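# Swap the seized roller in a roller bed for a good one

## Task

The roller bed holds four rollers, and one of them is seized: pushing across its top as if to spin it only makes it rock slightly instead of turning. The axles are hex-shaped and spring-loaded; a roller comes out when its axle is pushed toward one bracket until the opposite end leaves its hole. Move the seized roller into the scrap tray and mount a working roller where it was, with its axle centred like the other rollers and both axle ends seated in their holes. Every good roller that started in the bed must still be in the bed at the end. Anything that stays in place only because the robot is holding it does not count.

## Robot and tools

Robot: two arms, left_arm and right_arm, each with six revolute joints and a parallel two-finger gripper. The arms' root links sit in the scene frame at left_arm (-0.040, +0.306, 0) m, quat_wxyz (+0.997, 0, 0, -0.078), and right_arm (-0.010, -0.337, 0) m, quat_wxyz (+1.000, 0, 0, 0). Scene frame: origin on the table surface midway between the arms, +z up, +x out across the table, left_arm on the +y side. The arm names do not correspond to the left or right of any image.

Gripper geometry: fingers point along the gripper's +z axis and close along its y axis. The reported end_effector_position is the point between the finger pads, roughly 1 cm short of the tips. Reported hand positions can be somewhat wrong, more so when the arm is stretched far.

execute_actions, argument actions: a list holding zero or one item. An empty list just reports the current state. An item with rows and optional steps (1 to 15, default 15) is a motion; each step lasts 1/30 s. An item with only steps (up to 300) is a wait that sends nothing new and finishes once that many steps have elapsed since the previous result. Optional pictures (true/false) controls whether camera images come back. A refused call moves nothing.

rows: a list of 1 to 15 rows, one row per control step; if there are fewer rows than steps, the final row is held. Every row is a single list of 14 numbers covering both arms, each in [-1, 1], always all 14 even if one arm is idle. Order: left_arm waist, shoulder, elbow, wrist pitch, wrist yaw, wrist roll, opening; then right_arm in the same seven-number order. The six joint numbers are scaled offsets, not poses: they are measured from the joint angles printed in the most recent result that lists them (before any such result in a scene, and for later calls within one reply, from where the arm is when the motion begins), never from the previous row. A value of 1.0 equals 1.264 rad (waist), 1.32 (shoulder), 1.276 (elbow), 1.83 (wrist pitch), 1.686 (wrist yaw), 2.022 (wrist roll). Joint ranges in rad: waist -2.880 to 2.880, shoulder 0.000 to 3.142, elbow 0.000 to 3.019, wrist pitch -1.693 to 1.571, wrist yaw -1.571 to 1.571, wrist roll -2.094 to 2.094. Asking for more than 0.019 rad beyond a range end gets the call refused; true ends may differ by up to 0.019 rad, and an overshooting request is clipped at the real end, reported as "joint sent to its limit". The opening number is absolute, not an offset: +1 fully open (0.094 m between pads), -1 shut.

Motion limits: each joint's target stays within a set lead of its measured angle per step (waist 0.264, shoulder 0.32, elbow 0.276, wrist pitch 0.33, wrist yaw 0.186, wrist roll 0.522 rad), and targets that would move the hand more than 70 mm from where it is are scaled back, so big moves take several calls. All-zero offsets are not a pause: they pull the arm back to the reference angles, and an arm can droop with zeros. To hold a posture, in a reply's first call send the offsets back to the wanted angles, use zeros in later calls, and increase the aim if a joint still falls short. Between calls the arms keep heading to the last row's target until they have nearly stopped or a step is HELD.

Results: a state line per arm with end_effector_position (m) and end_effector_quat_wxyz in the scene frame; Joint positions and Joint velocities per arm (six joints in rad and rad/s, then pad gap in m and m/s); grip_measured on the same -1 to +1 scale as the command (each gripper may read off by about 1 mm, constantly). "joint command not followed" means a clearance check altered or blocked joint targets on some steps; HELD marks steps where your row was not sent in full. MOTOR HOT appears from 85 °C; at 100 °C an OVER-TEMPERATURE FAULT drops that arm until it cools, so avoid long heavy holds.

Gripping: command an opening below grip_measured to keep hold; about 0.03 below grips firmly, less grips more gently. Pad force tops out around 50 to 62 N, less on parts thinner than about 2 mm, with a short hard spike on contact.

zoom_image: camera (cam_head_left, cam_head_right, cam_left_wrist, cam_right_wrist) and region [x0, y0, x1, y1] in pixels of that camera's latest image, top-left origin, at most 504 by 504. Image sizes: head cameras 672x504, wrist cameras 504x504. Calibration values are given per camera; wrist camera poses follow the arm's joint readings.

read_manual: optional section "licences"; returns URDF licence text only. finished_scene: pass the number of the current scene; it ends and grades that scene and cannot be undone.

Avoid: dropping or knocking anything off the table (immediate failure), letting the arms collide or press on each other, slamming, slips and very hard pushes. Outside forces may sometimes jerk a held part or shove loose items. Before finishing, make sure the replaced roller and the others rest in place without the grippers touching them.

Each tool is called after "Request:" as name(argument=value, ...) on one line, values as JSON.

## Session

Request:
execute_actions(actions=[])

Scene clock: 0.00 s of 9200.00 s.
left_arm: end_effector_position=(+0.2472, +0.7200, +0.2415) grip_measured=+1.000 end_effector_quat_wxyz=(+0.170, -0.015, +0.956, +0.240) | right_arm: end_effector_position=(+0.0358, -0.5484, +0.2211) grip_measured=+1.000 end_effector_quat_wxyz=(-0.011, +0.961, +0.165, +0.221)
Joint positions: left_arm=[ 1.119  1.31   1.129 -0.793 -0.004  0.932  0.094] | right_arm=[-1.684  0.96   0.88  -1.646 -0.419  1.085  0.094]
Joint velocities: left_arm=[-0.005 -0.005  0.002  0.002 -0.007  0.007  0.   ] | right_arm=[-0.005 -0.015  0.012 -0.017 -0.037 -0.051  0.   ]

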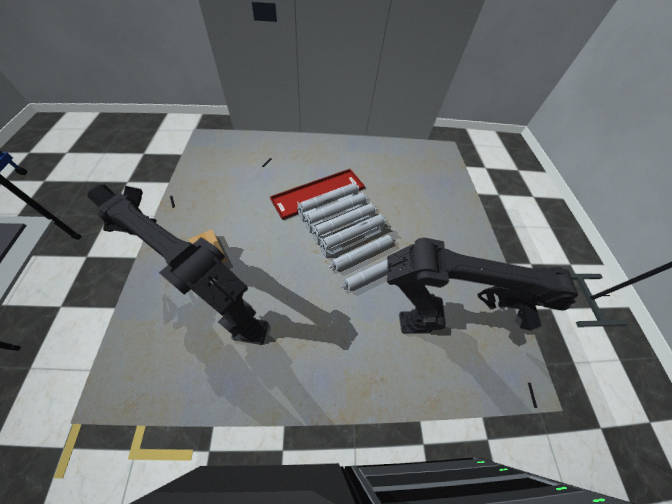

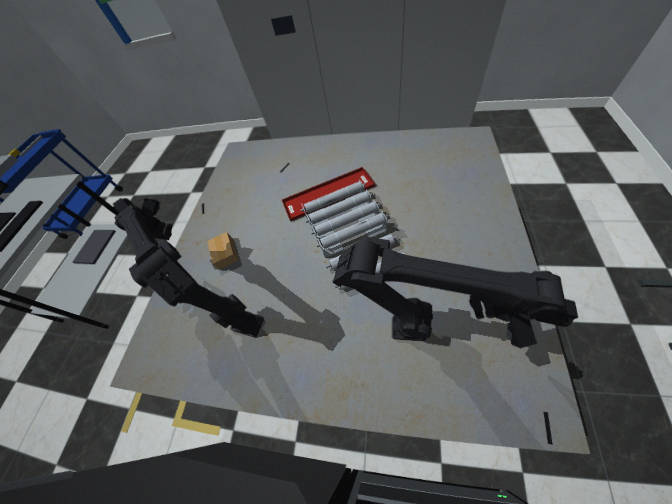

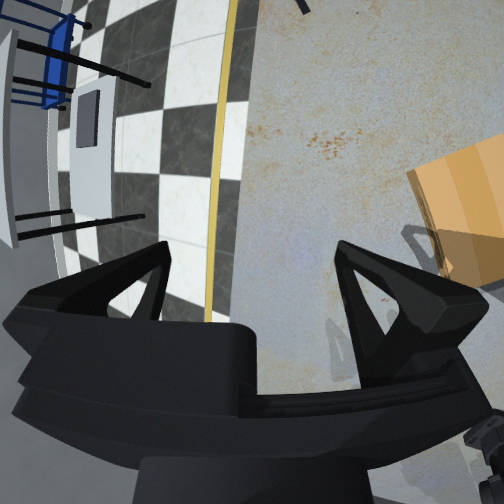

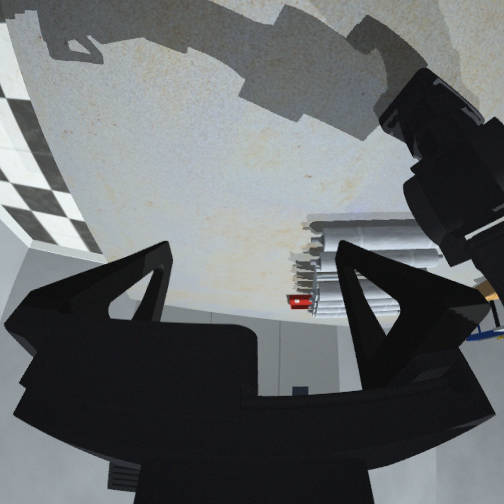

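Request:
zoom_image(camera="cam_head_left", region=[260, 160, 420, 300])

Request:
zoom_image(camera="cam_head_right", region=[270, 160, 430, 300])

Region (260, 160, 420, 300) of cam_head_left's 672x504 image, scaled by 3.150, with more detail than that image has; it fills the top 441 rows of this view, and the rest is white.

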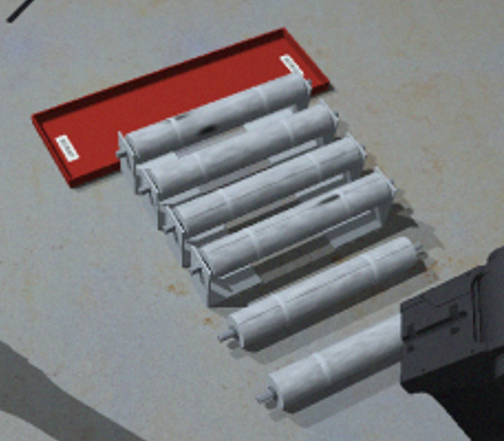

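Region (270, 160, 430, 300) of cam_head_right's 672x504 image, scaled by 3.150, with more detail than that image has; it fills the top 441 rows of this view, and the rest is white.

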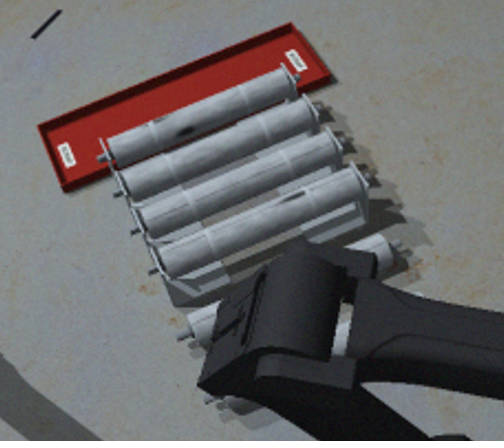

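Request:
execute_actions(actions=[{"rows":[[-0.6,0.12,0.33,-0.45,0,-0.46,1,0.7,0.2,0.4,0.02,0.25,-0.53,1]]}], pictures=false)

Request:
execute_actions(actions=[{"steps":30}], pictures=false)

Scene clock: 28.30 s of 9200.00 s.
left_arm: end_effector_position=(+0.3788, +0.4517, +0.2843) grip_measured=+1.000 end_effector_quat_wxyz=(+0.040, -0.046, +0.998, +0.016) | right_arm: end_effector_position=(+0.1931, -0.6179, +0.2907) grip_measured=+1.000 end_effector_quat_wxyz=(+0.011, +0.574, +0.819, -0.004)
Joint positions: left_arm=[ 0.488  1.442  1.48  -1.522 -0.008  0.24   0.094] | right_arm=[-0.944  1.232  1.301 -1.616 -0.     0.278  0.094]
Joint velocities: left_arm=[-1.626  0.063  0.252 -0.945  0.022 -1.15   0.   ] | right_arm=[ 1.783 -0.015  0.344  0.012  0.051 -1.385  0.   ]
Steps of this call (steps 1 to 90: nothing new was sent; then 24.80 s passed at rest; steps 91 to 105: all 15 steps of this action). Readings (joint positions):
91: left_arm=[1.110 1.317 1.144 -0.831 -0.007 0.890] | right_arm=[-1.668 0.971 0.891 -1.646 -0.356 1.037]
92: left_arm=[1.090 1.331 1.174 -0.894 -0.009 0.840] | right_arm=[-1.630 0.999 0.918 -1.646 -0.288 0.978]
94: left_arm=[1.023 1.368 1.248 -1.006 -0.009 0.739] | right_arm=[-1.528 1.081 0.997 -1.642 -0.158 0.859]
98: left_arm=[0.851 1.427 1.387 -1.218 -0.009 0.543] | right_arm=[-1.326 1.204 1.154 -1.625 -0.031 0.640]
105: the state above

Scene clock: 29.30 s of 9200.00 s.
left_arm: end_effector_position=(+0.3818, +0.3950, +0.2939) grip_measured=+1.000 end_effector_quat_wxyz=(+0.014, -0.094, +0.995, +0.002) | right_arm: end_effector_position=(+0.2396, -0.5891, +0.3072) grip_measured=+1.000 end_effector_quat_wxyz=(+0.031, +0.398, +0.917, -0.013)
Joint positions: left_arm=[ 0.364  1.449  1.514 -1.607 -0.001  0.018  0.094] | right_arm=[-0.79   1.23   1.341 -1.615  0.001  0.029  0.094]
Joint velocities: left_arm=[-0.005 -0.015 -0.002 -0.007 -0.022 -0.007  0.   ] | right_arm=[-0.005  0.005 -0.012 -0.017 -0.051  0.066  0.   ]
Steps of this call (steps 1 to 30: the robot went on to your last target). Readings (joint positions):
1: left_arm=[0.434 1.445 1.490 -1.553 -0.007 0.197] | right_arm=[-0.885 1.232 1.313 -1.615 -0.000 0.229]
2: left_arm=[0.385 1.447 1.499 -1.574 -0.004 0.162] | right_arm=[-0.834 1.232 1.324 -1.615 -0.001 0.188]
4: left_arm=[0.322 1.449 1.510 -1.595 -0.001 0.112] | right_arm=[-0.774 1.231 1.338 -1.615 -0.002 0.128]
8: left_arm=[0.322 1.449 1.514 -1.606 -0.000 0.058] | right_arm=[-0.777 1.230 1.341 -1.615 -0.001 0.068]
30: the state above
All arms were judged still, so your last target was given up. Only a new action makes them travel on or press farther. Fingers that are still opening or closing keep moving.

Request:
execute_actions(actions=[{"rows":[[-0.52,0.02,0.06,0,0,0,1,0.7,0.2,0.22,0,0,0,1]]}], pictures=false)

Request:
execute_actions(actions=[{"steps":30}])

Scene clock: 33.80 s of 9200.00 s.
left_arm: end_effector_position=(+0.3525, +0.1077, +0.3026) grip_measured=+1.000 end_effector_quat_wxyz=(+0.025, +0.240, +0.970, -0.006) | right_arm: end_effector_position=(+0.4215, -0.4074, +0.2752) grip_measured=+1.000 end_effector_quat_wxyz=(-0.014, +0.094, +0.995, -0.001)
Joint positions: left_arm=[-0.31   1.459  1.547 -1.607  0.001  0.018  0.094] | right_arm=[-0.16   1.498  1.519 -1.619  0.004  0.029  0.094]
Joint velocities: left_arm=[-0.923  0.024  0.125 -0.012  0.037 -0.007  0.   ] | right_arm=[ 1.519  0.093  0.002 -0.002 -0.066  0.007  0.   ]
Steps of this call (steps 1 to 90: nothing new was sent; then 1.00 s passed at rest; steps 91 to 105: all 15 steps of this action). Readings (joint positions):
91: left_arm=[0.353 1.449 1.514 -1.607 -0.004 0.018] | right_arm=[-0.781 1.238 1.349 -1.618 0.004 0.029]
92: left_arm=[0.334 1.449 1.515 -1.607 -0.006 0.018] | right_arm=[-0.760 1.256 1.372 -1.621 0.005 0.029]
94: left_arm=[0.258 1.449 1.518 -1.607 -0.006 0.018] | right_arm=[-0.693 1.313 1.432 -1.621 0.005 0.029]
98: left_arm=[0.054 1.449 1.523 -1.607 -0.006 0.018] | right_arm=[-0.517 1.420 1.510 -1.619 0.005 0.029]
105: the state above

Scene clock: 34.80 s of 9200.00 s.
left_arm: end_effector_position=(+0.3576, +0.1151, +0.3047) grip_measured=+1.000 end_effector_quat_wxyz=(+0.028, +0.230, +0.973, -0.007) | right_arm: end_effector_position=(+0.4368, -0.2918, +0.2950) grip_measured=+1.000 end_effector_quat_wxyz=(+0.012, -0.036, +0.999, +0.001)
Joint positions: left_arm=[-0.29   1.459  1.553 -1.607  0.002  0.018  0.094] | right_arm=[ 0.101  1.498  1.57  -1.619 -0.001  0.029  0.094]
Joint velocities: left_arm=[-0.005 -0.005 -0.012 -0.007 -0.037  0.007  0.   ] | right_arm=[-0.005 -0.015  0.002 -0.002  0.022 -0.007  0.   ]
Steps of this call (steps 1 to 30: the robot went on to your last target). Readings (joint positions):
1: left_arm=[-0.335 1.459 1.550 -1.607 0.002 0.018] | right_arm=[-0.108 1.500 1.519 -1.619 0.004 0.029]
2: left_arm=[-0.346 1.459 1.551 -1.607 0.003 0.018] | right_arm=[-0.056 1.500 1.519 -1.619 0.004 0.029]
4: left_arm=[-0.341 1.459 1.553 -1.607 0.003 0.018] | right_arm=[0.042 1.500 1.530 -1.619 0.001 0.029]
8: left_arm=[-0.302 1.459 1.553 -1.607 0.003 0.018] | right_arm=[0.138 1.500 1.564 -1.619 -0.004 0.029]
30: the state above
All arms were judged still, so your last target was given up. Only a new action makes them travel on or press farther. Fingers that are still opening or closing keep moving.
camera_calibration (this result's frames):
cam_left_wrist: T_world_to_cam=[[-0.464487, -0.885568, 0.00460146, 0.267165], [-0.743431, 0.392748, 0.54135, 0.0597574], [-0.481209, 0.248029, -0.840785, 0.527059], [0, 0, 0, 1]] pos_world=[0.422146, 0.0823972, 0.409564]
cam_right_wrist: T_world_to_cam=[[0.0658606, -0.997813, -0.00560459, -0.321664], [-0.832987, -0.0580719, 0.550237, 0.191439], [-0.549359, -0.0315704, -0.83499, 0.598162], [0, 0, 0, 1]] pos_world=[0.509257, -0.290959, 0.392319]

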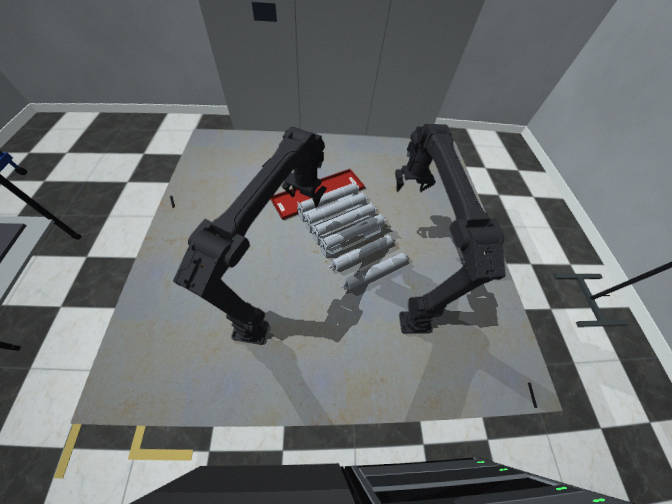

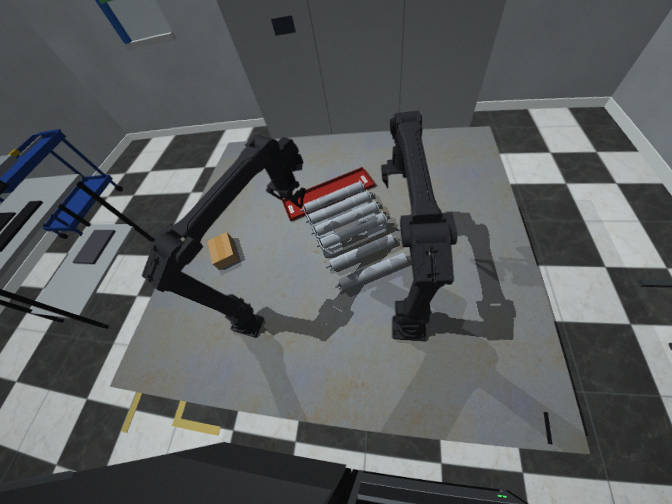

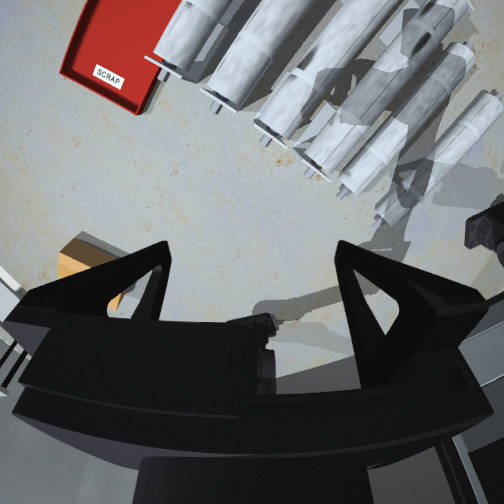

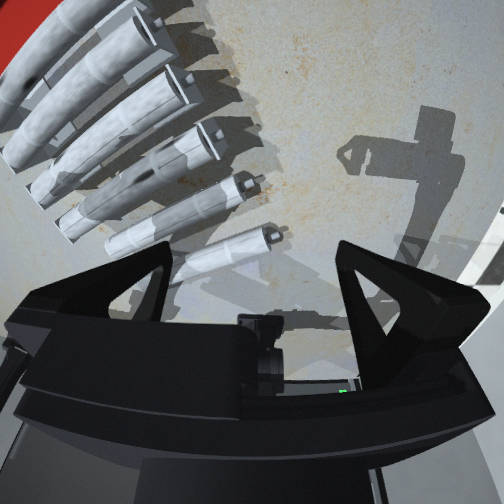

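Request:
zoom_image(camera="cam_left_wrist", region=[130, 30, 345, 200])

Request:
zoom_image(camera="cam_right_wrist", region=[110, 0, 310, 270])

Request:
zoom_image(camera="cam_head_left", region=[300, 190, 420, 300])

Region (130, 30, 345, 200) of cam_left_wrist's 504x504 image, scaled by 2.344, with more detail than that image has; it fills the top 399 rows of this view, and the rest is white.

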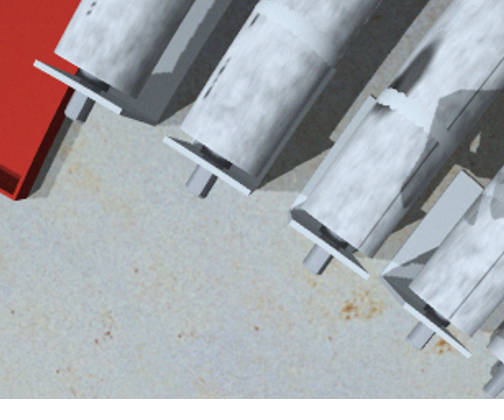

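Region (110, 0, 310, 270) of cam_right_wrist's 504x504 image, scaled by 1.867, with more detail than that image has; it fills the left 373 columns of this view, and the rest is white.

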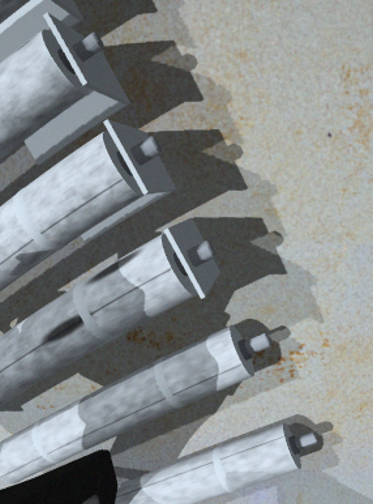

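Region (300, 190, 420, 300) of cam_head_left's 672x504 image, scaled by 4.200, with more detail than that image has; it fills the top 462 rows of this view, and the rest is white.

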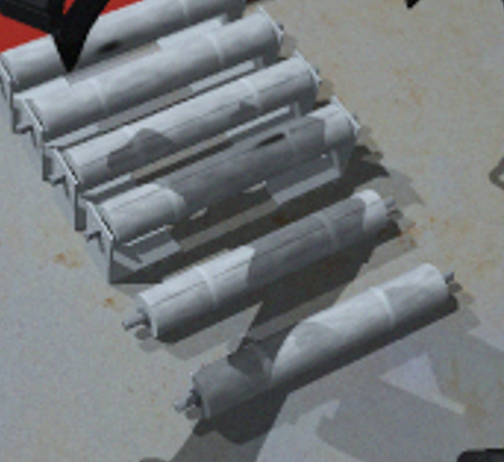

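Request:
execute_actions(actions=[{"rows":[[0,0,0.03,0,0,0,1,0.05,0.01,0.01,0.03,0,0,0],[0,0,0.03,0,0,0,1,0.1,0.02,-0.02,0.06,0,0,-1],[0,0,0.03,0,0,0,1,0.14,0.02,-0.05,0.08,0,0,-1],[0,0,0.03,0,0,0,1,0.18,0.03,-0.08,0.1,0,0,-1],[0,0,0.03,0,0,0,1,0.21,0.03,-0.1,0.12,0,0,-1],[0,0,0.03,0,0,0,1,0.24,0.04,-0.12,0.14,0,0,-1],[0,0,0.03,0,0,0,1,0.26,0.04,-0.14,0.16,0,0,-1],[0,0,0.03,0,0,0,1,0.28,0.05,-0.16,0.17,0,0,-1],[0,0,0.03,0,0,0,1,0.295,0.05,-0.18,0.18,0,0,-1],[0,0,0.03,0,0,0,1,0.308,0.056,-0.2,0.191,0,-0.015,-1]]}], pictures=false)

Request:
execute_actions(actions=[{"steps":20}])

Scene clock: 85.90 s of 9200.00 s.
left_arm: end_effector_position=(+0.3576, +0.1151, +0.3047) grip_measured=+1.000 end_effector_quat_wxyz=(+0.028, +0.230, +0.973, -0.007) | right_arm: end_effector_position=(+0.3992, -0.1085, +0.1786) grip_measured=-0.978 end_effector_quat_wxyz=(+0.025, -0.243, +0.970, +0.008)
Joint positions: left_arm=[-0.29   1.459  1.553 -1.607  0.002  0.018  0.094] | right_arm=[ 0.508  1.555  1.327 -1.292 -0.003  0.017  0.001]
Joint velocities: left_arm=[-0.015 -0.005  0.022  0.002 -0.022 -0.051  0.   ] | right_arm=[ 0.288  0.357 -0.281  0.1   -0.037 -0.081 -0.001]
Steps of this call (steps 1 to 90: nothing new was sent; then 47.60 s passed at rest; steps 91 to 105: all 15 steps of this action). Readings (joint positions):
91: left_arm=[-0.290 1.459 1.553 -1.607 0.002 0.018] | right_arm=[0.104 1.498 1.570 -1.611 -0.000 0.029]
92: left_arm=[-0.290 1.459 1.553 -1.607 0.002 0.018] | right_arm=[0.114 1.498 1.569 -1.589 0.002 0.029]
94: left_arm=[-0.290 1.459 1.553 -1.607 0.002 0.018] | right_arm=[0.160 1.498 1.553 -1.529 0.003 0.029]
98: left_arm=[-0.290 1.459 1.553 -1.607 0.002 0.018] | right_arm=[0.305 1.501 1.479 -1.424 0.003 0.029]
105: the state above

Scene clock: 86.57 s of 9200.00 s.
left_arm: end_effector_position=(+0.3576, +0.1151, +0.3047) grip_measured=+1.000 end_effector_quat_wxyz=(+0.028, +0.230, +0.973, -0.007) | right_arm: end_effector_position=(+0.4004, -0.1124, +0.1623) grip_measured=-0.978 end_effector_quat_wxyz=(+0.011, -0.241, +0.970, +0.004)
Joint positions: left_arm=[-0.29   1.459  1.553 -1.607  0.002  0.018  0.094] | right_arm=[ 0.5    1.58   1.314 -1.281 -0.003  0.013  0.001]
Joint velocities: left_arm=[ 0.005 -0.005 -0.012 -0.002  0.022 -0.007  0.   ] | right_arm=[-0.005 -0.005  0.002 -0.002 -0.007  0.051  0.001]
Steps of this call (steps 1 to 20: the robot went on to your last target). Readings (joint positions):
1: left_arm=[-0.290 1.459 1.553 -1.607 0.002 0.018] | right_arm=[0.515 1.566 1.320 -1.289 -0.003 0.016]
2: left_arm=[-0.290 1.459 1.553 -1.607 0.002 0.018] | right_arm=[0.516 1.575 1.316 -1.287 -0.003 0.015]
4: left_arm=[-0.290 1.459 1.553 -1.607 0.002 0.018] | right_arm=[0.511 1.582 1.314 -1.284 -0.003 0.014]
8: left_arm=[-0.290 1.459 1.553 -1.607 0.002 0.018] | right_arm=[0.501 1.580 1.314 -1.281 -0.003 0.014]
20: the state above
camera_calibration (this result's frames):
cam_left_wrist: T_world_to_cam=[[-0.464487, -0.885568, 0.00460146, 0.267165], [-0.743431, 0.392748, 0.54135, 0.0597574], [-0.481209, 0.248029, -0.840785, 0.527059], [0, 0, 0, 1]] pos_world=[0.422146, 0.0823972, 0.409564]
cam_right_wrist: T_world_to_cam=[[0.462308, -0.886691, -0.00712362, -0.28697], [-0.738215, -0.389321, 0.550879, 0.169228], [-0.491233, -0.249417, -0.834555, 0.425256], [0, 0, 0, 1]] pos_world=[0.466495, -0.0825038, 0.259631]

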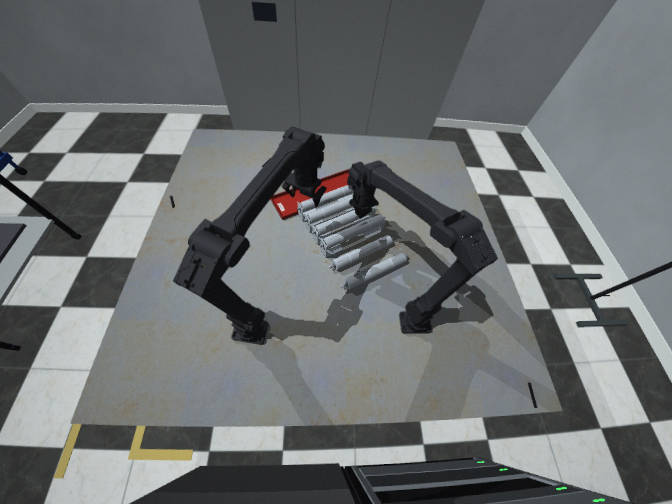

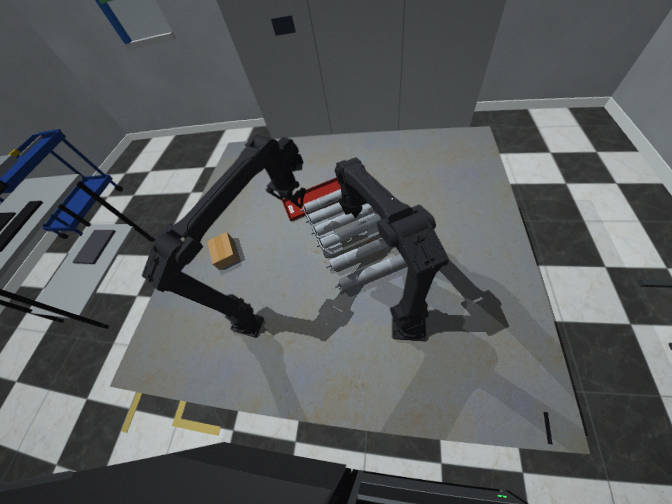

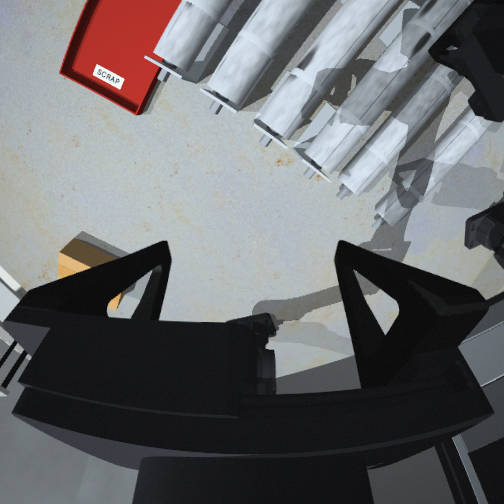

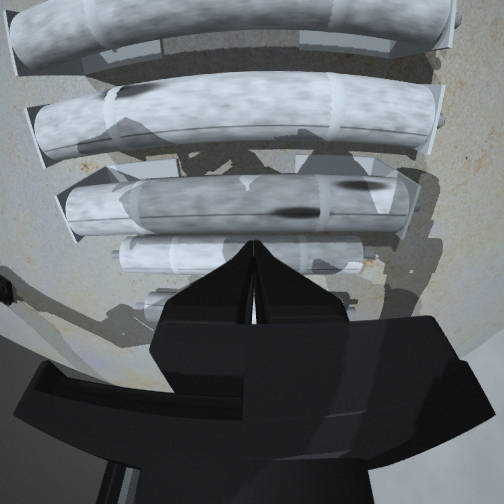

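Request:
execute_actions(actions=[{"rows":[[0,0,0.03,0,0,0,1,0,0.004,-0.02,0.02,0,0,-1],[0,0,0.03,0,0,0,1,0,0.006,-0.04,0.03,0,0,-1],[0,0,0.03,0,0,0,1,0,0.008,-0.055,0.045,0,0,-1],[0,0,0.03,0,0,0,1,0,0.01,-0.07,0.06,0,0,-1],[0,0,0.03,0,0,0,1,0,0.012,-0.082,0.069,0,0,-1]]}])

Scene clock: 96.50 s of 9200.00 s.
left_arm: end_effector_position=(+0.3576, +0.1151, +0.3047) grip_measured=+1.000 end_effector_quat_wxyz=(+0.028, +0.230, +0.973, -0.007) | right_arm: end_effector_position=(+0.3925, -0.1167, +0.1234) grip_measured=-0.978 end_effector_quat_wxyz=(+0.015, -0.241, +0.970, +0.005)
Joint positions: left_arm=[-0.29   1.459  1.553 -1.607  0.002  0.018  0.094] | right_arm=[ 0.5    1.585  1.213 -1.167 -0.003  0.013  0.001]
Joint velocities: left_arm=[-0.005 -0.005 -0.007 -0.002 -0.007  0.022  0.   ] | right_arm=[-0.005 -0.005 -0.002 -0.002 -0.066  0.022  0.   ]
Steps of this call (steps 1 to 15: the robot went on to your last target; steps 16 to 90: nothing new was sent; then 6.43 s passed at rest; steps 91 to 105: all 15 steps of this action). Readings (joint positions):
91: left_arm=[-0.290 1.459 1.553 -1.607 0.002 0.018] | right_arm=[0.500 1.580 1.313 -1.276 -0.003 0.013]
92: left_arm=[-0.290 1.459 1.553 -1.607 0.002 0.018] | right_arm=[0.500 1.580 1.307 -1.264 -0.003 0.013]
94: left_arm=[-0.290 1.459 1.553 -1.607 0.002 0.018] | right_arm=[0.500 1.580 1.281 -1.224 -0.003 0.013]
98: left_arm=[-0.290 1.459 1.553 -1.607 0.002 0.018] | right_arm=[0.500 1.582 1.221 -1.177 -0.003 0.013]
105: the state above
camera_calibration (this result's frames):
cam_left_wrist: T_world_to_cam=[[-0.464487, -0.885568, 0.00460146, 0.267165], [-0.743431, 0.392748, 0.54135, 0.0597574], [-0.481209, 0.248029, -0.840785, 0.527059], [0, 0, 0, 1]] pos_world=[0.422146, 0.0823972, 0.409564]
cam_right_wrist: T_world_to_cam=[[0.462354, -0.886666, -0.00726364, -0.287419], [-0.7417, -0.391224, 0.544816, 0.185091], [-0.485911, -0.24651, -0.838524, 0.386583], [0, 0, 0, 1]] pos_world=[0.458016, -0.0871353, 0.221231]

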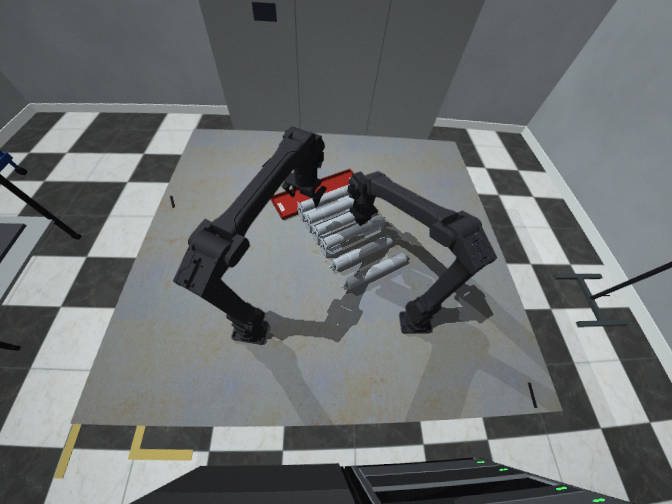

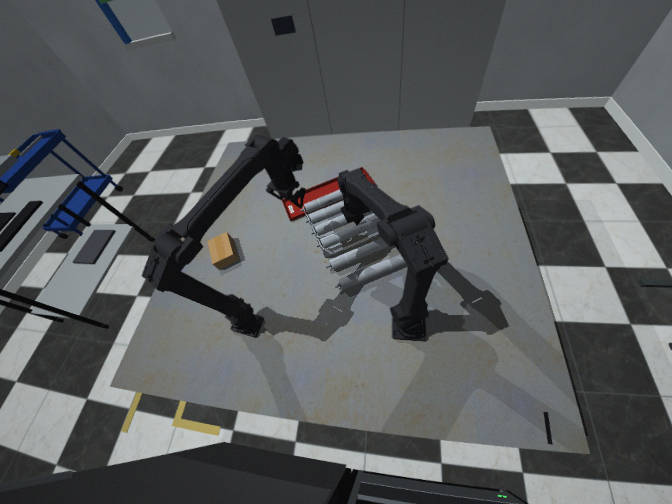

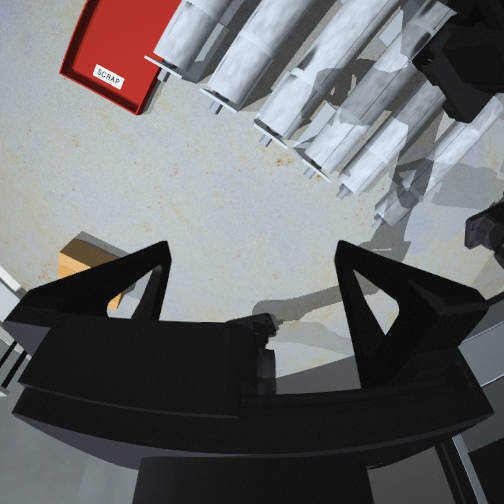

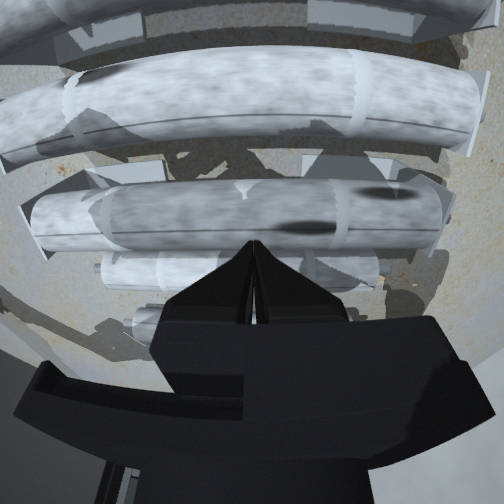

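Request:
execute_actions(actions=[{"rows":[[0,0,0.03,0,0,0,1,0,0.01,-0.01,0.01,0,0,-1],[0,0,0.03,0,0,0,1,0,0.015,-0.02,0.02,0,0,-1],[0,0,0.03,0,0,0,1,0,0.02,-0.028,0.03,0,0,-1]]}], pictures=false)

Scene clock: 107.13 s of 9200.00 s.
left_arm: end_effector_position=(+0.3576, +0.1151, +0.3047) grip_measured=+1.000 end_effector_quat_wxyz=(+0.028, +0.230, +0.973, -0.007) | right_arm: end_effector_position=(+0.3933, -0.1162, +0.1121) grip_measured=-0.978 end_effector_quat_wxyz=(+0.020, -0.241, +0.970, +0.007)
Joint positions: left_arm=[-0.29   1.459  1.553 -1.607  0.002  0.018  0.094] | right_arm=[ 0.5    1.592  1.189 -1.125 -0.003  0.013  0.001]
Joint velocities: left_arm=[-0.015 -0.015  0.007 -0.002  0.007 -0.007  0.   ] | right_arm=[-0.005 -0.005 -0.012 -0.017  0.037 -0.022 -0.   ]
Steps of this call (steps 1 to 15: the robot went on to your last target; steps 16 to 90: nothing new was sent; then 7.13 s passed at rest; steps 91 to 105: all 15 steps of this action). Readings (joint positions):
91: left_arm=[-0.290 1.459 1.553 -1.607 0.002 0.018] | right_arm=[0.500 1.585 1.213 -1.167 -0.003 0.013]
92: left_arm=[-0.290 1.459 1.553 -1.607 0.002 0.018] | right_arm=[0.500 1.585 1.211 -1.161 -0.003 0.013]
94: left_arm=[-0.290 1.459 1.553 -1.607 0.002 0.018] | right_arm=[0.500 1.586 1.203 -1.139 -0.003 0.013]
98: left_arm=[-0.290 1.459 1.553 -1.607 0.002 0.018] | right_arm=[0.500 1.590 1.190 -1.127 -0.003 0.013]
105: the state above

Request:
execute_actions(actions=[{"rows":[[0,0,0.03,0,0,0,1,0,0.015,-0.02,0.005,0,0,-1],[0,0,0.03,0,0,0,1,0,0.015,-0.025,0.01,0,0,-1],[0,0,0.03,0,0,0,1,0,0.015,-0.025,0.015,0,0,-1],[0,0,0.03,0,0,0,1,0,0.015,-0.025,0.02,0,0,-1],[0,0,0.03,0,0,0,1,0,0.015,-0.025,0.025,0,0,-1],[0,0,0.03,0,0,0,1,0,0.015,-0.025,0.03,0,0,-1],[0,0,0.03,0,0,0,1,0,0.015,-0.025,0.04,0,0,-1],[0,0,0.03,0,0,0,1,0,0.015,-0.025,0.05,0,0,-1],[0,0,0.03,0,0,0,1,0,0.015,-0.025,0.06,0,0,-1],[0,0,0.03,0,0,0,1,0,0.015,-0.025,0.07,0,0,-1]]}])

Scene clock: 113.47 s of 9200.00 s.
left_arm: end_effector_position=(+0.3576, +0.1151, +0.3047) grip_measured=+1.000 end_effector_quat_wxyz=(+0.028, +0.230, +0.973, -0.007) | right_arm: end_effector_position=(+0.4121, -0.1060, +0.1088) grip_measured=-0.978 end_effector_quat_wxyz=(+0.067, -0.240, +0.968, +0.019)
Joint positions: left_arm=[-0.29   1.459  1.553 -1.607  0.002  0.018  0.094] | right_arm=[ 0.5    1.592  1.173 -1.012 -0.003  0.013  0.001]
Joint velocities: left_arm=[-0.005 -0.015 -0.007 -0.012  0.022 -0.037  0.   ] | right_arm=[-0.015  0.005 -0.017  0.022 -0.022 -0.081  0.001]
Steps of this call (steps 1 to 15: the robot went on to your last target; steps 16 to 90: nothing new was sent; then 2.83 s passed at rest; steps 91 to 105: all 15 steps of this action). Readings (joint positions):
91: left_arm=[-0.290 1.459 1.553 -1.607 0.002 0.018] | right_arm=[0.500 1.592 1.188 -1.125 -0.003 0.013]
92: left_arm=[-0.290 1.459 1.553 -1.607 0.002 0.018] | right_arm=[0.500 1.592 1.185 -1.124 -0.003 0.013]
94: left_arm=[-0.290 1.459 1.553 -1.607 0.002 0.018] | right_arm=[0.500 1.592 1.178 -1.115 -0.003 0.013]
98: left_arm=[-0.290 1.459 1.553 -1.607 0.002 0.018] | right_arm=[0.500 1.592 1.178 -1.080 -0.003 0.013]
105: the state above
camera_calibration (this result's frames):
cam_left_wrist: T_world_to_cam=[[-0.464487, -0.885568, 0.00460146, 0.267165], [-0.743431, 0.392748, 0.54135, 0.0597574], [-0.481209, 0.248029, -0.840785, 0.527059], [0, 0, 0, 1]] pos_world=[0.422146, 0.0823972, 0.409564]
cam_right_wrist: T_world_to_cam=[[0.463149, -0.886232, -0.0093211, -0.287152], [-0.789387, -0.417273, 0.45028, 0.238941], [-0.402942, -0.201189, -0.892839, 0.362998], [0, 0, 0, 1]] pos_world=[0.467878, -0.0817484, 0.213832]

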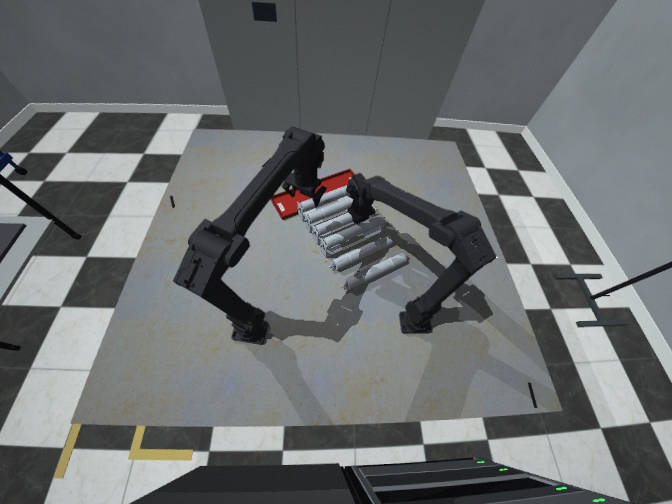

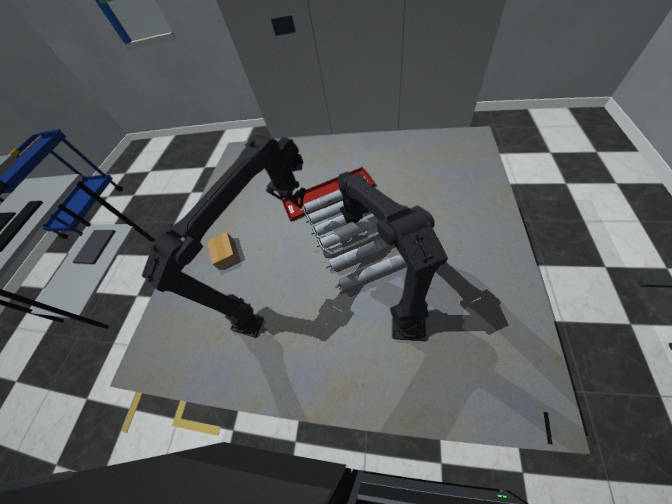

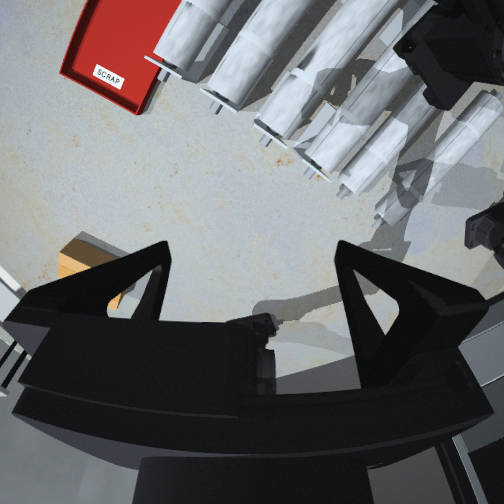

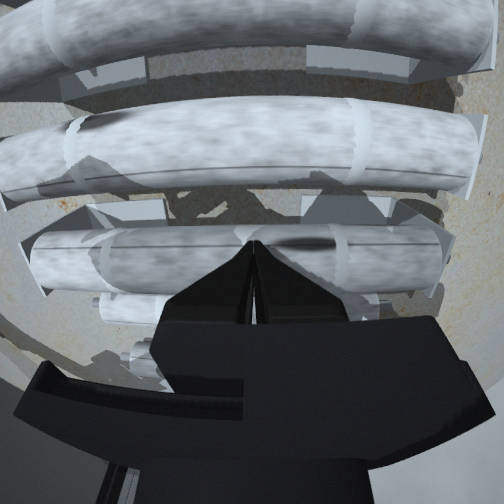

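Request:
execute_actions(actions=[{"rows":[[0,0,0.03,0,0,0,1,0,0,0.06,-0.01,0,0,-1],[0,0,0.03,0,0,0,1,0,0.01,0.09,-0.02,0,0,-1],[0,0,0.03,0,0,0,1,0,0.03,0.12,-0.04,0,0,-1],[0,0,0.03,0,0,0,1,0,0.05,0.15,-0.055,0,0,-1],[0,0,0.03,0,0,0,1,0,0.07,0.18,-0.07,0,0,-1],[0,0,0.03,0,0,0,1,0,0.09,0.21,-0.085,0,0,-1],[0,0,0.03,0,0,0,1,0,0.11,0.24,-0.1,0,0,-1],[0,0,0.03,0,0,0,1,0,0.125,0.26,-0.115,0,0,-1],[0,0,0.03,0,0,0,1,0,0.14,0.272,-0.125,0,0,-1],[0,0,0.03,0,0,0,1,0,0.152,0.272,-0.13,0,0,-1]]}], pictures=false)

Request:
execute_actions(actions=[{"steps":10}], pictures=false)

Scene clock: 123.20 s of 9200.00 s.
left_arm: end_effector_position=(+0.3576, +0.1151, +0.3047) grip_measured=+1.000 end_effector_quat_wxyz=(+0.028, +0.230, +0.973, -0.007) | right_arm: end_effector_position=(+0.4696, -0.0745, +0.1381) grip_measured=-0.978 end_effector_quat_wxyz=(+0.029, -0.241, +0.970, +0.009)
Joint positions: left_arm=[-0.29   1.459  1.553 -1.607  0.002  0.018  0.094] | right_arm=[ 0.5    1.773  1.496 -1.234 -0.003  0.013  0.001]
Joint velocities: left_arm=[-0.005 -0.005 -0.012  0.007  0.022  0.037  0.   ] | right_arm=[-0.015  0.151 -0.002 -0.056  0.051  0.037  0.001]
Steps of this call (steps 1 to 15: the robot went on to your last target; steps 16 to 90: nothing new was sent; then 6.23 s passed at rest; steps 91 to 105: all 15 steps of this action). Readings (joint positions):
91: left_arm=[-0.290 1.459 1.553 -1.607 0.002 0.018] | right_arm=[0.500 1.592 1.173 -1.013 -0.003 0.013]
92: left_arm=[-0.290 1.459 1.553 -1.607 0.002 0.018] | right_arm=[0.500 1.593 1.180 -1.021 -0.003 0.013]
94: left_arm=[-0.290 1.459 1.553 -1.607 0.002 0.018] | right_arm=[0.500 1.605 1.220 -1.063 -0.003 0.013]
98: left_arm=[-0.290 1.459 1.553 -1.607 0.002 0.018] | right_arm=[0.500 1.683 1.393 -1.163 -0.003 0.013]
105: the state above

Scene clock: 123.53 s of 9200.00 s.
left_arm: end_effector_position=(+0.3576, +0.1151, +0.3047) grip_measured=+1.000 end_effector_quat_wxyz=(+0.028, +0.230, +0.973, -0.007) | right_arm: end_effector_position=(+0.4686, -0.0751, +0.1336) grip_measured=-0.978 end_effector_quat_wxyz=(+0.022, -0.241, +0.970, +0.007)
Joint positions: left_arm=[-0.29   1.459  1.553 -1.607  0.002  0.018  0.094] | right_arm=[ 0.5    1.781  1.496 -1.239 -0.003  0.013  0.001]
Joint velocities: left_arm=[ 0.005 -0.005 -0.017 -0.002 -0.022 -0.022  0.   ] | right_arm=[-0.015 -0.005  0.017 -0.007  0.037 -0.11  -0.001]
Steps of this call (steps 1 to 10: the robot went on to your last target). Readings (joint positions):
1: left_arm=[-0.290 1.459 1.553 -1.607 0.002 0.018] | right_arm=[0.500 1.777 1.496 -1.236 -0.003 0.013]
2: left_arm=[-0.290 1.459 1.553 -1.607 0.002 0.018] | right_arm=[0.500 1.780 1.496 -1.238 -0.003 0.013]
4: left_arm=[-0.290 1.459 1.553 -1.607 0.002 0.018] | right_arm=[0.500 1.781 1.496 -1.238 -0.003 0.013]
8: left_arm=[-0.290 1.459 1.553 -1.607 0.002 0.018] | right_arm=[0.500 1.781 1.496 -1.239 -0.003 0.013]
10: the state above

Request:
execute_actions(actions=[{"rows":[[0,0,0.03,0,0,0,1,0,0.02,0.01,0,0,0,-1],[0,0,0.03,0,0,0,1,0,0.03,0.01,0,0,0,-1],[0,0,0.03,0,0,0,1,0,0.04,0.01,0,0,0,-1],[0,0,0.03,0,0,0,1,0,0.045,0.01,0,0,0,-1],[0,0,0.03,0,0,0,1,0,0.05,0.01,0,0,0,-1]]}], pictures=false)

Request:
execute_actions(actions=[{"rows":[[0,0,0.03,0,0,0,1,0,0.012,-0.015,0,0,0,-1],[0,0,0.03,0,0,0,1,0,0.012,-0.015,-0.01,0,0,-1],[0,0,0.03,0,0,0,1,0,0.012,-0.015,-0.015,0,0,-1],[0,0,0.03,0,0,0,1,0,0.012,-0.015,-0.02,0,0,-1],[0,0,0.03,0,0,0,1,0,0.012,-0.015,-0.025,0,0,-1],[0,0,0.03,0,0,0,1,0,0.012,-0.015,-0.03,0,0,-1],[0,0,0.03,0,0,0,1,0,0.012,-0.015,-0.04,0,0,-1],[0,0,0.03,0,0,0,1,0,0.012,-0.015,-0.05,0,0,-1],[0,0,0.03,0,0,0,1,0,0.012,-0.015,-0.055,0,0,-1]]}])

Scene clock: 135.23 s of 9200.00 s.
left_arm: end_effector_position=(+0.3576, +0.1151, +0.3047) grip_measured=+1.000 end_effector_quat_wxyz=(+0.028, +0.230, +0.973, -0.007) | right_arm: end_effector_position=(+0.4682, -0.0753, +0.1091) grip_measured=-0.979 end_effector_quat_wxyz=(-0.001, -0.241, +0.971, +0.001)
Joint positions: left_arm=[-0.29   1.459  1.553 -1.607  0.002  0.018  0.094] | right_arm=[ 0.5    1.828  1.496 -1.239 -0.003  0.013  0.001]
Joint velocities: left_arm=[ 0.005 -0.005 -0.002  0.007 -0.066 -0.037  0.   ] | right_arm=[-0.005 -0.005  0.007  0.002 -0.022 -0.022 -0.   ]
Steps of this call (steps 1 to 15: the robot went on to your last target; steps 16 to 90: nothing new was sent; then 8.20 s passed at rest; steps 91 to 105: all 15 steps of this action). Readings (joint positions):
91: left_arm=[-0.290 1.459 1.553 -1.607 0.002 0.018] | right_arm=[0.500 1.781 1.496 -1.239 -0.003 0.013]
92: left_arm=[-0.290 1.459 1.553 -1.607 0.002 0.018] | right_arm=[0.500 1.782 1.496 -1.239 -0.003 0.013]
94: left_arm=[-0.290 1.459 1.553 -1.607 0.002 0.018] | right_arm=[0.500 1.787 1.496 -1.239 -0.003 0.013]
98: left_arm=[-0.290 1.459 1.553 -1.607 0.002 0.018] | right_arm=[0.500 1.813 1.496 -1.239 -0.003 0.013]
105: the state above

Scene clock: 135.73 s of 9200.00 s.
left_arm: end_effector_position=(+0.3576, +0.1151, +0.3047) grip_measured=+1.000 end_effector_quat_wxyz=(+0.028, +0.230, +0.973, -0.007) | right_arm: end_effector_position=(+0.4466, -0.0871, +0.1078) grip_measured=-0.979 end_effector_quat_wxyz=(-0.047, -0.241, +0.969, -0.011)
Joint positions: left_arm=[-0.29   1.459  1.553 -1.607  0.002  0.018  0.094] | right_arm=[ 0.5    1.828  1.489 -1.329 -0.003  0.013  0.001]
Joint velocities: left_arm=[-0.005 -0.005 -0.012  0.002 -0.037  0.022  0.   ] | right_arm=[-0.005 -0.005  0.007 -0.017  0.066  0.007  0.   ]
Steps of this call (steps 1 to 15: all 15 steps of this action). Readings (joint positions):
1: left_arm=[-0.290 1.459 1.553 -1.607 0.002 0.018] | right_arm=[0.500 1.828 1.496 -1.239 -0.003 0.013]
2: left_arm=[-0.290 1.459 1.553 -1.607 0.002 0.018] | right_arm=[0.500 1.828 1.496 -1.240 -0.003 0.013]
4: left_arm=[-0.290 1.459 1.553 -1.607 0.002 0.018] | right_arm=[0.500 1.828 1.496 -1.249 -0.003 0.013]
8: left_arm=[-0.290 1.459 1.553 -1.607 0.002 0.018] | right_arm=[0.500 1.828 1.496 -1.288 -0.003 0.013]
15: the state above
camera_calibration (this result's frames):
cam_left_wrist: T_world_to_cam=[[-0.464487, -0.885568, 0.00460146, 0.267165], [-0.743431, 0.392748, 0.54135, 0.0597574], [-0.481209, 0.248029, -0.840785, 0.527059], [0, 0, 0, 1]] pos_world=[0.422146, 0.0823972, 0.409564]
cam_right_wrist: T_world_to_cam=[[0.46168, -0.887034, -0.00474567, -0.286345], [-0.674763, -0.35466, 0.647233, 0.207568], [-0.575801, -0.295612, -0.762277, 0.43469], [0, 0, 0, 1]] pos_world=[0.522554, -0.0518819, 0.19565]

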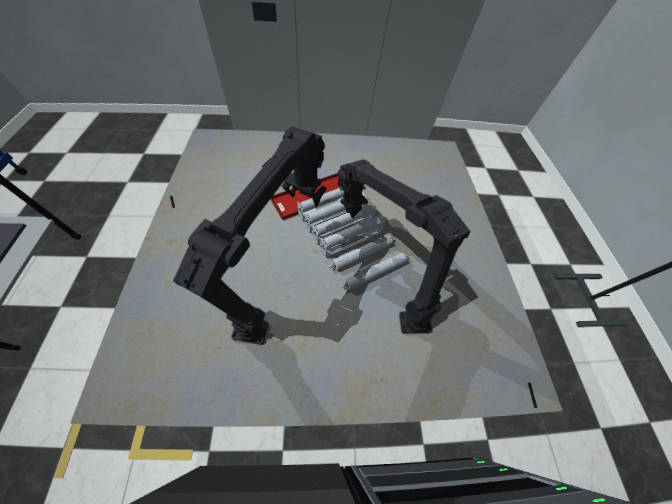

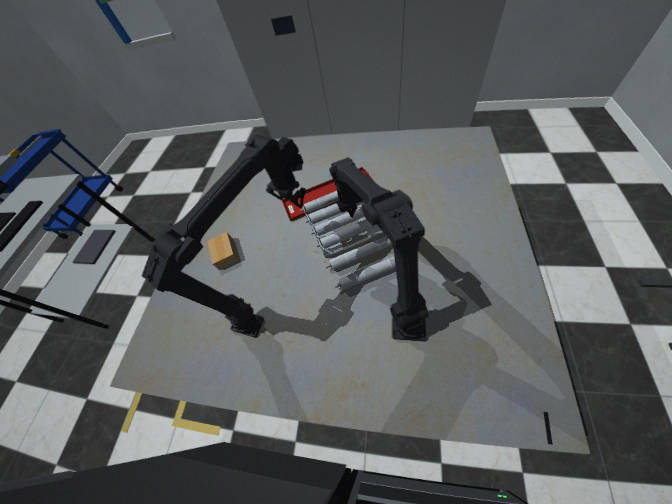

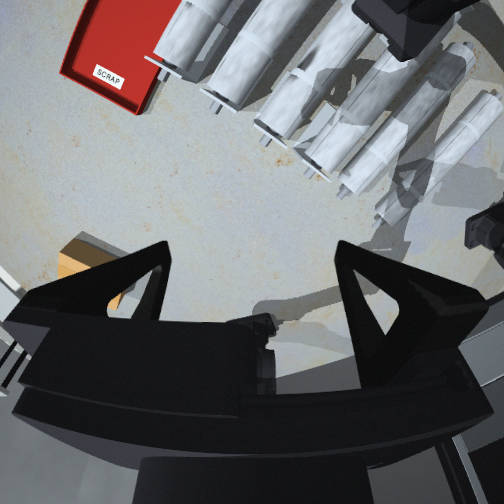

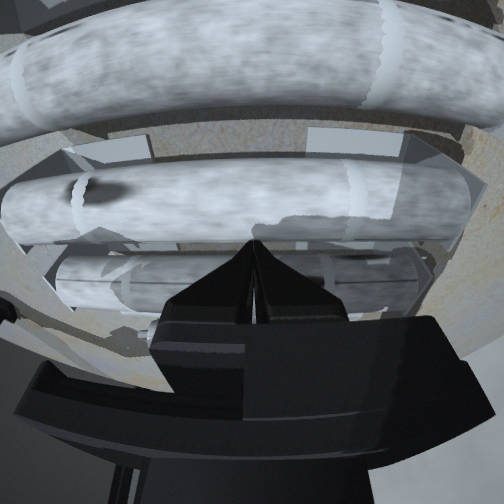

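Request:
zoom_image(camera="cam_left_wrist", region=[130, 30, 345, 200])

Region (130, 30, 345, 200) of cam_left_wrist's 504x504 image, scaled by 2.344, with more detail than that image has; it fills the top 399 rows of this view, and the rest is white.

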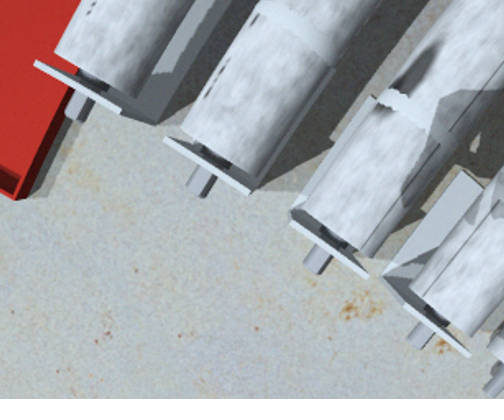

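Request:
execute_actions(actions=[{"rows":[[0,0,0.03,0,0,0,1,0,0.012,-0.01,0.01,0,0,-1],[0,0,0.03,0,0,0,1,0,0.012,-0.01,0.015,0,0,-1],[0,0,0.03,0,0,0,1,0,0.012,-0.01,0.02,0,0,-1],[0,0,0.03,0,0,0,1,0,0.012,-0.01,0.03,0,0,-1],[0,0,0.03,0,0,0,1,0,0.012,-0.01,0.04,0,0,-1],[0,0,0.03,0,0,0,1,0,0.012,-0.01,0.05,0,0,-1],[0,0,0.03,0,0,0,1,0,0.012,-0.01,0.06,0,0,-1],[0,0,0.03,0,0,0,1,0,0.012,-0.01,0.07,0,0,-1],[0,0,0.03,0,0,0,1,0,0.012,-0.01,0.08,0,0,-1]]}])

Request:
zoom_image(camera="cam_left_wrist", region=[130, 30, 345, 200])

Scene clock: 146.23 s of 9200.00 s.
left_arm: end_effector_position=(+0.3576, +0.1151, +0.3047) grip_measured=+1.000 end_effector_quat_wxyz=(+0.028, +0.230, +0.973, -0.007) | right_arm: end_effector_position=(+0.4755, -0.0713, +0.1090) grip_measured=-0.979 end_effector_quat_wxyz=(+0.019, -0.241, +0.970, +0.007)
Joint positions: left_arm=[-0.29   1.459  1.553 -1.607  0.002  0.018  0.094] | right_arm=[ 0.5    1.824  1.489 -1.195 -0.003  0.013  0.001]
Joint velocities: left_arm=[-0.005  0.005 -0.017  0.007 -0.022  0.051  0.   ] | right_arm=[-0.005  0.005 -0.027  0.017 -0.022  0.051  0.001]
Steps of this call (steps 1 to 15: the robot went on to your last target; steps 16 to 90: nothing new was sent; then 7.00 s passed at rest; steps 91 to 105: all 15 steps of this action). Readings (joint positions):
91: left_arm=[-0.290 1.459 1.553 -1.607 0.002 0.018] | right_arm=[0.500 1.828 1.489 -1.328 -0.003 0.013]
92: left_arm=[-0.290 1.459 1.553 -1.607 0.002 0.018] | right_arm=[0.500 1.828 1.489 -1.325 -0.003 0.013]
94: left_arm=[-0.290 1.459 1.553 -1.607 0.002 0.018] | right_arm=[0.500 1.828 1.489 -1.318 -0.003 0.013]
98: left_arm=[-0.290 1.459 1.553 -1.607 0.002 0.018] | right_arm=[0.500 1.824 1.489 -1.259 -0.003 0.013]
105: the state above
camera_calibration (this result's frames):
cam_left_wrist: T_world_to_cam=[[-0.464487, -0.885568, 0.00460146, 0.267165], [-0.743431, 0.392748, 0.54135, 0.0597574], [-0.481209, 0.248029, -0.840785, 0.527059], [0, 0, 0, 1]] pos_world=[0.422146, 0.0823972, 0.409564]
cam_right_wrist: T_world_to_cam=[[0.462418, -0.886631, -0.00745463, -0.285707], [-0.746406, -0.393795, 0.536473, 0.27519], [-0.478589, -0.242511, -0.843884, 0.423356], [0, 0, 0, 1]] pos_world=[0.540133, -0.0422793, 0.207501]

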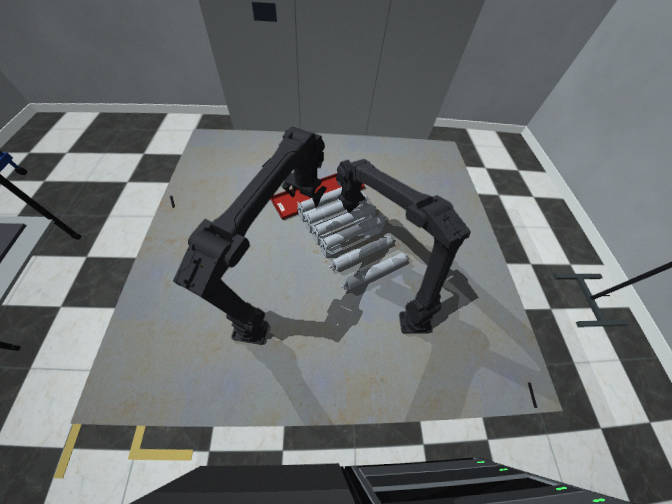

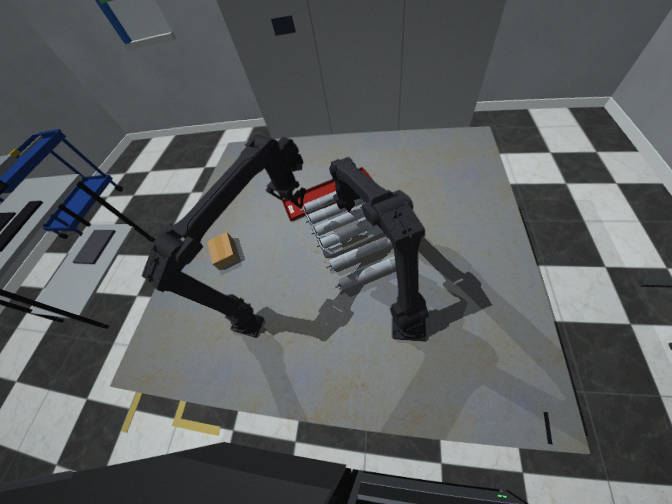

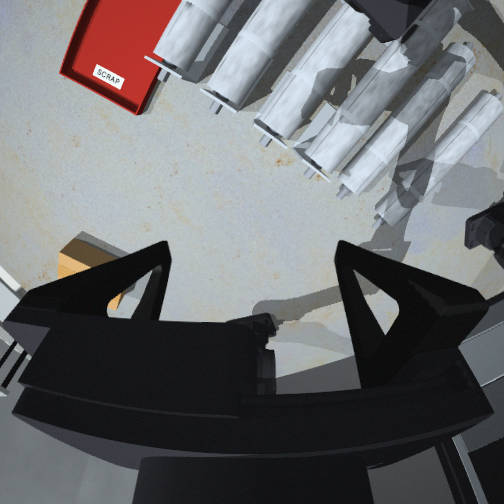

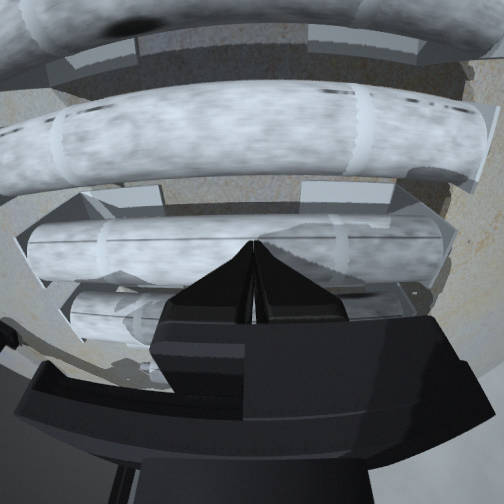

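Region (130, 30, 345, 200) of cam_left_wrist's 504x504 image, scaled by 2.344, with more detail than that image has; it fills the top 399 rows of this view, and the rest is white.

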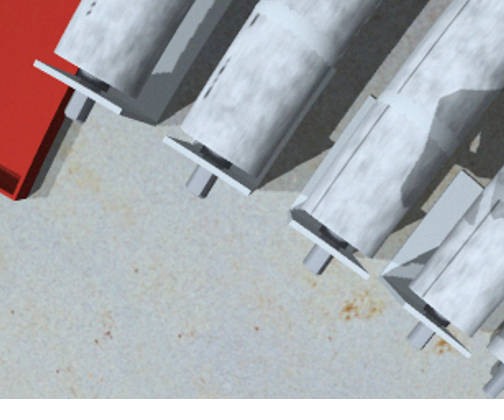

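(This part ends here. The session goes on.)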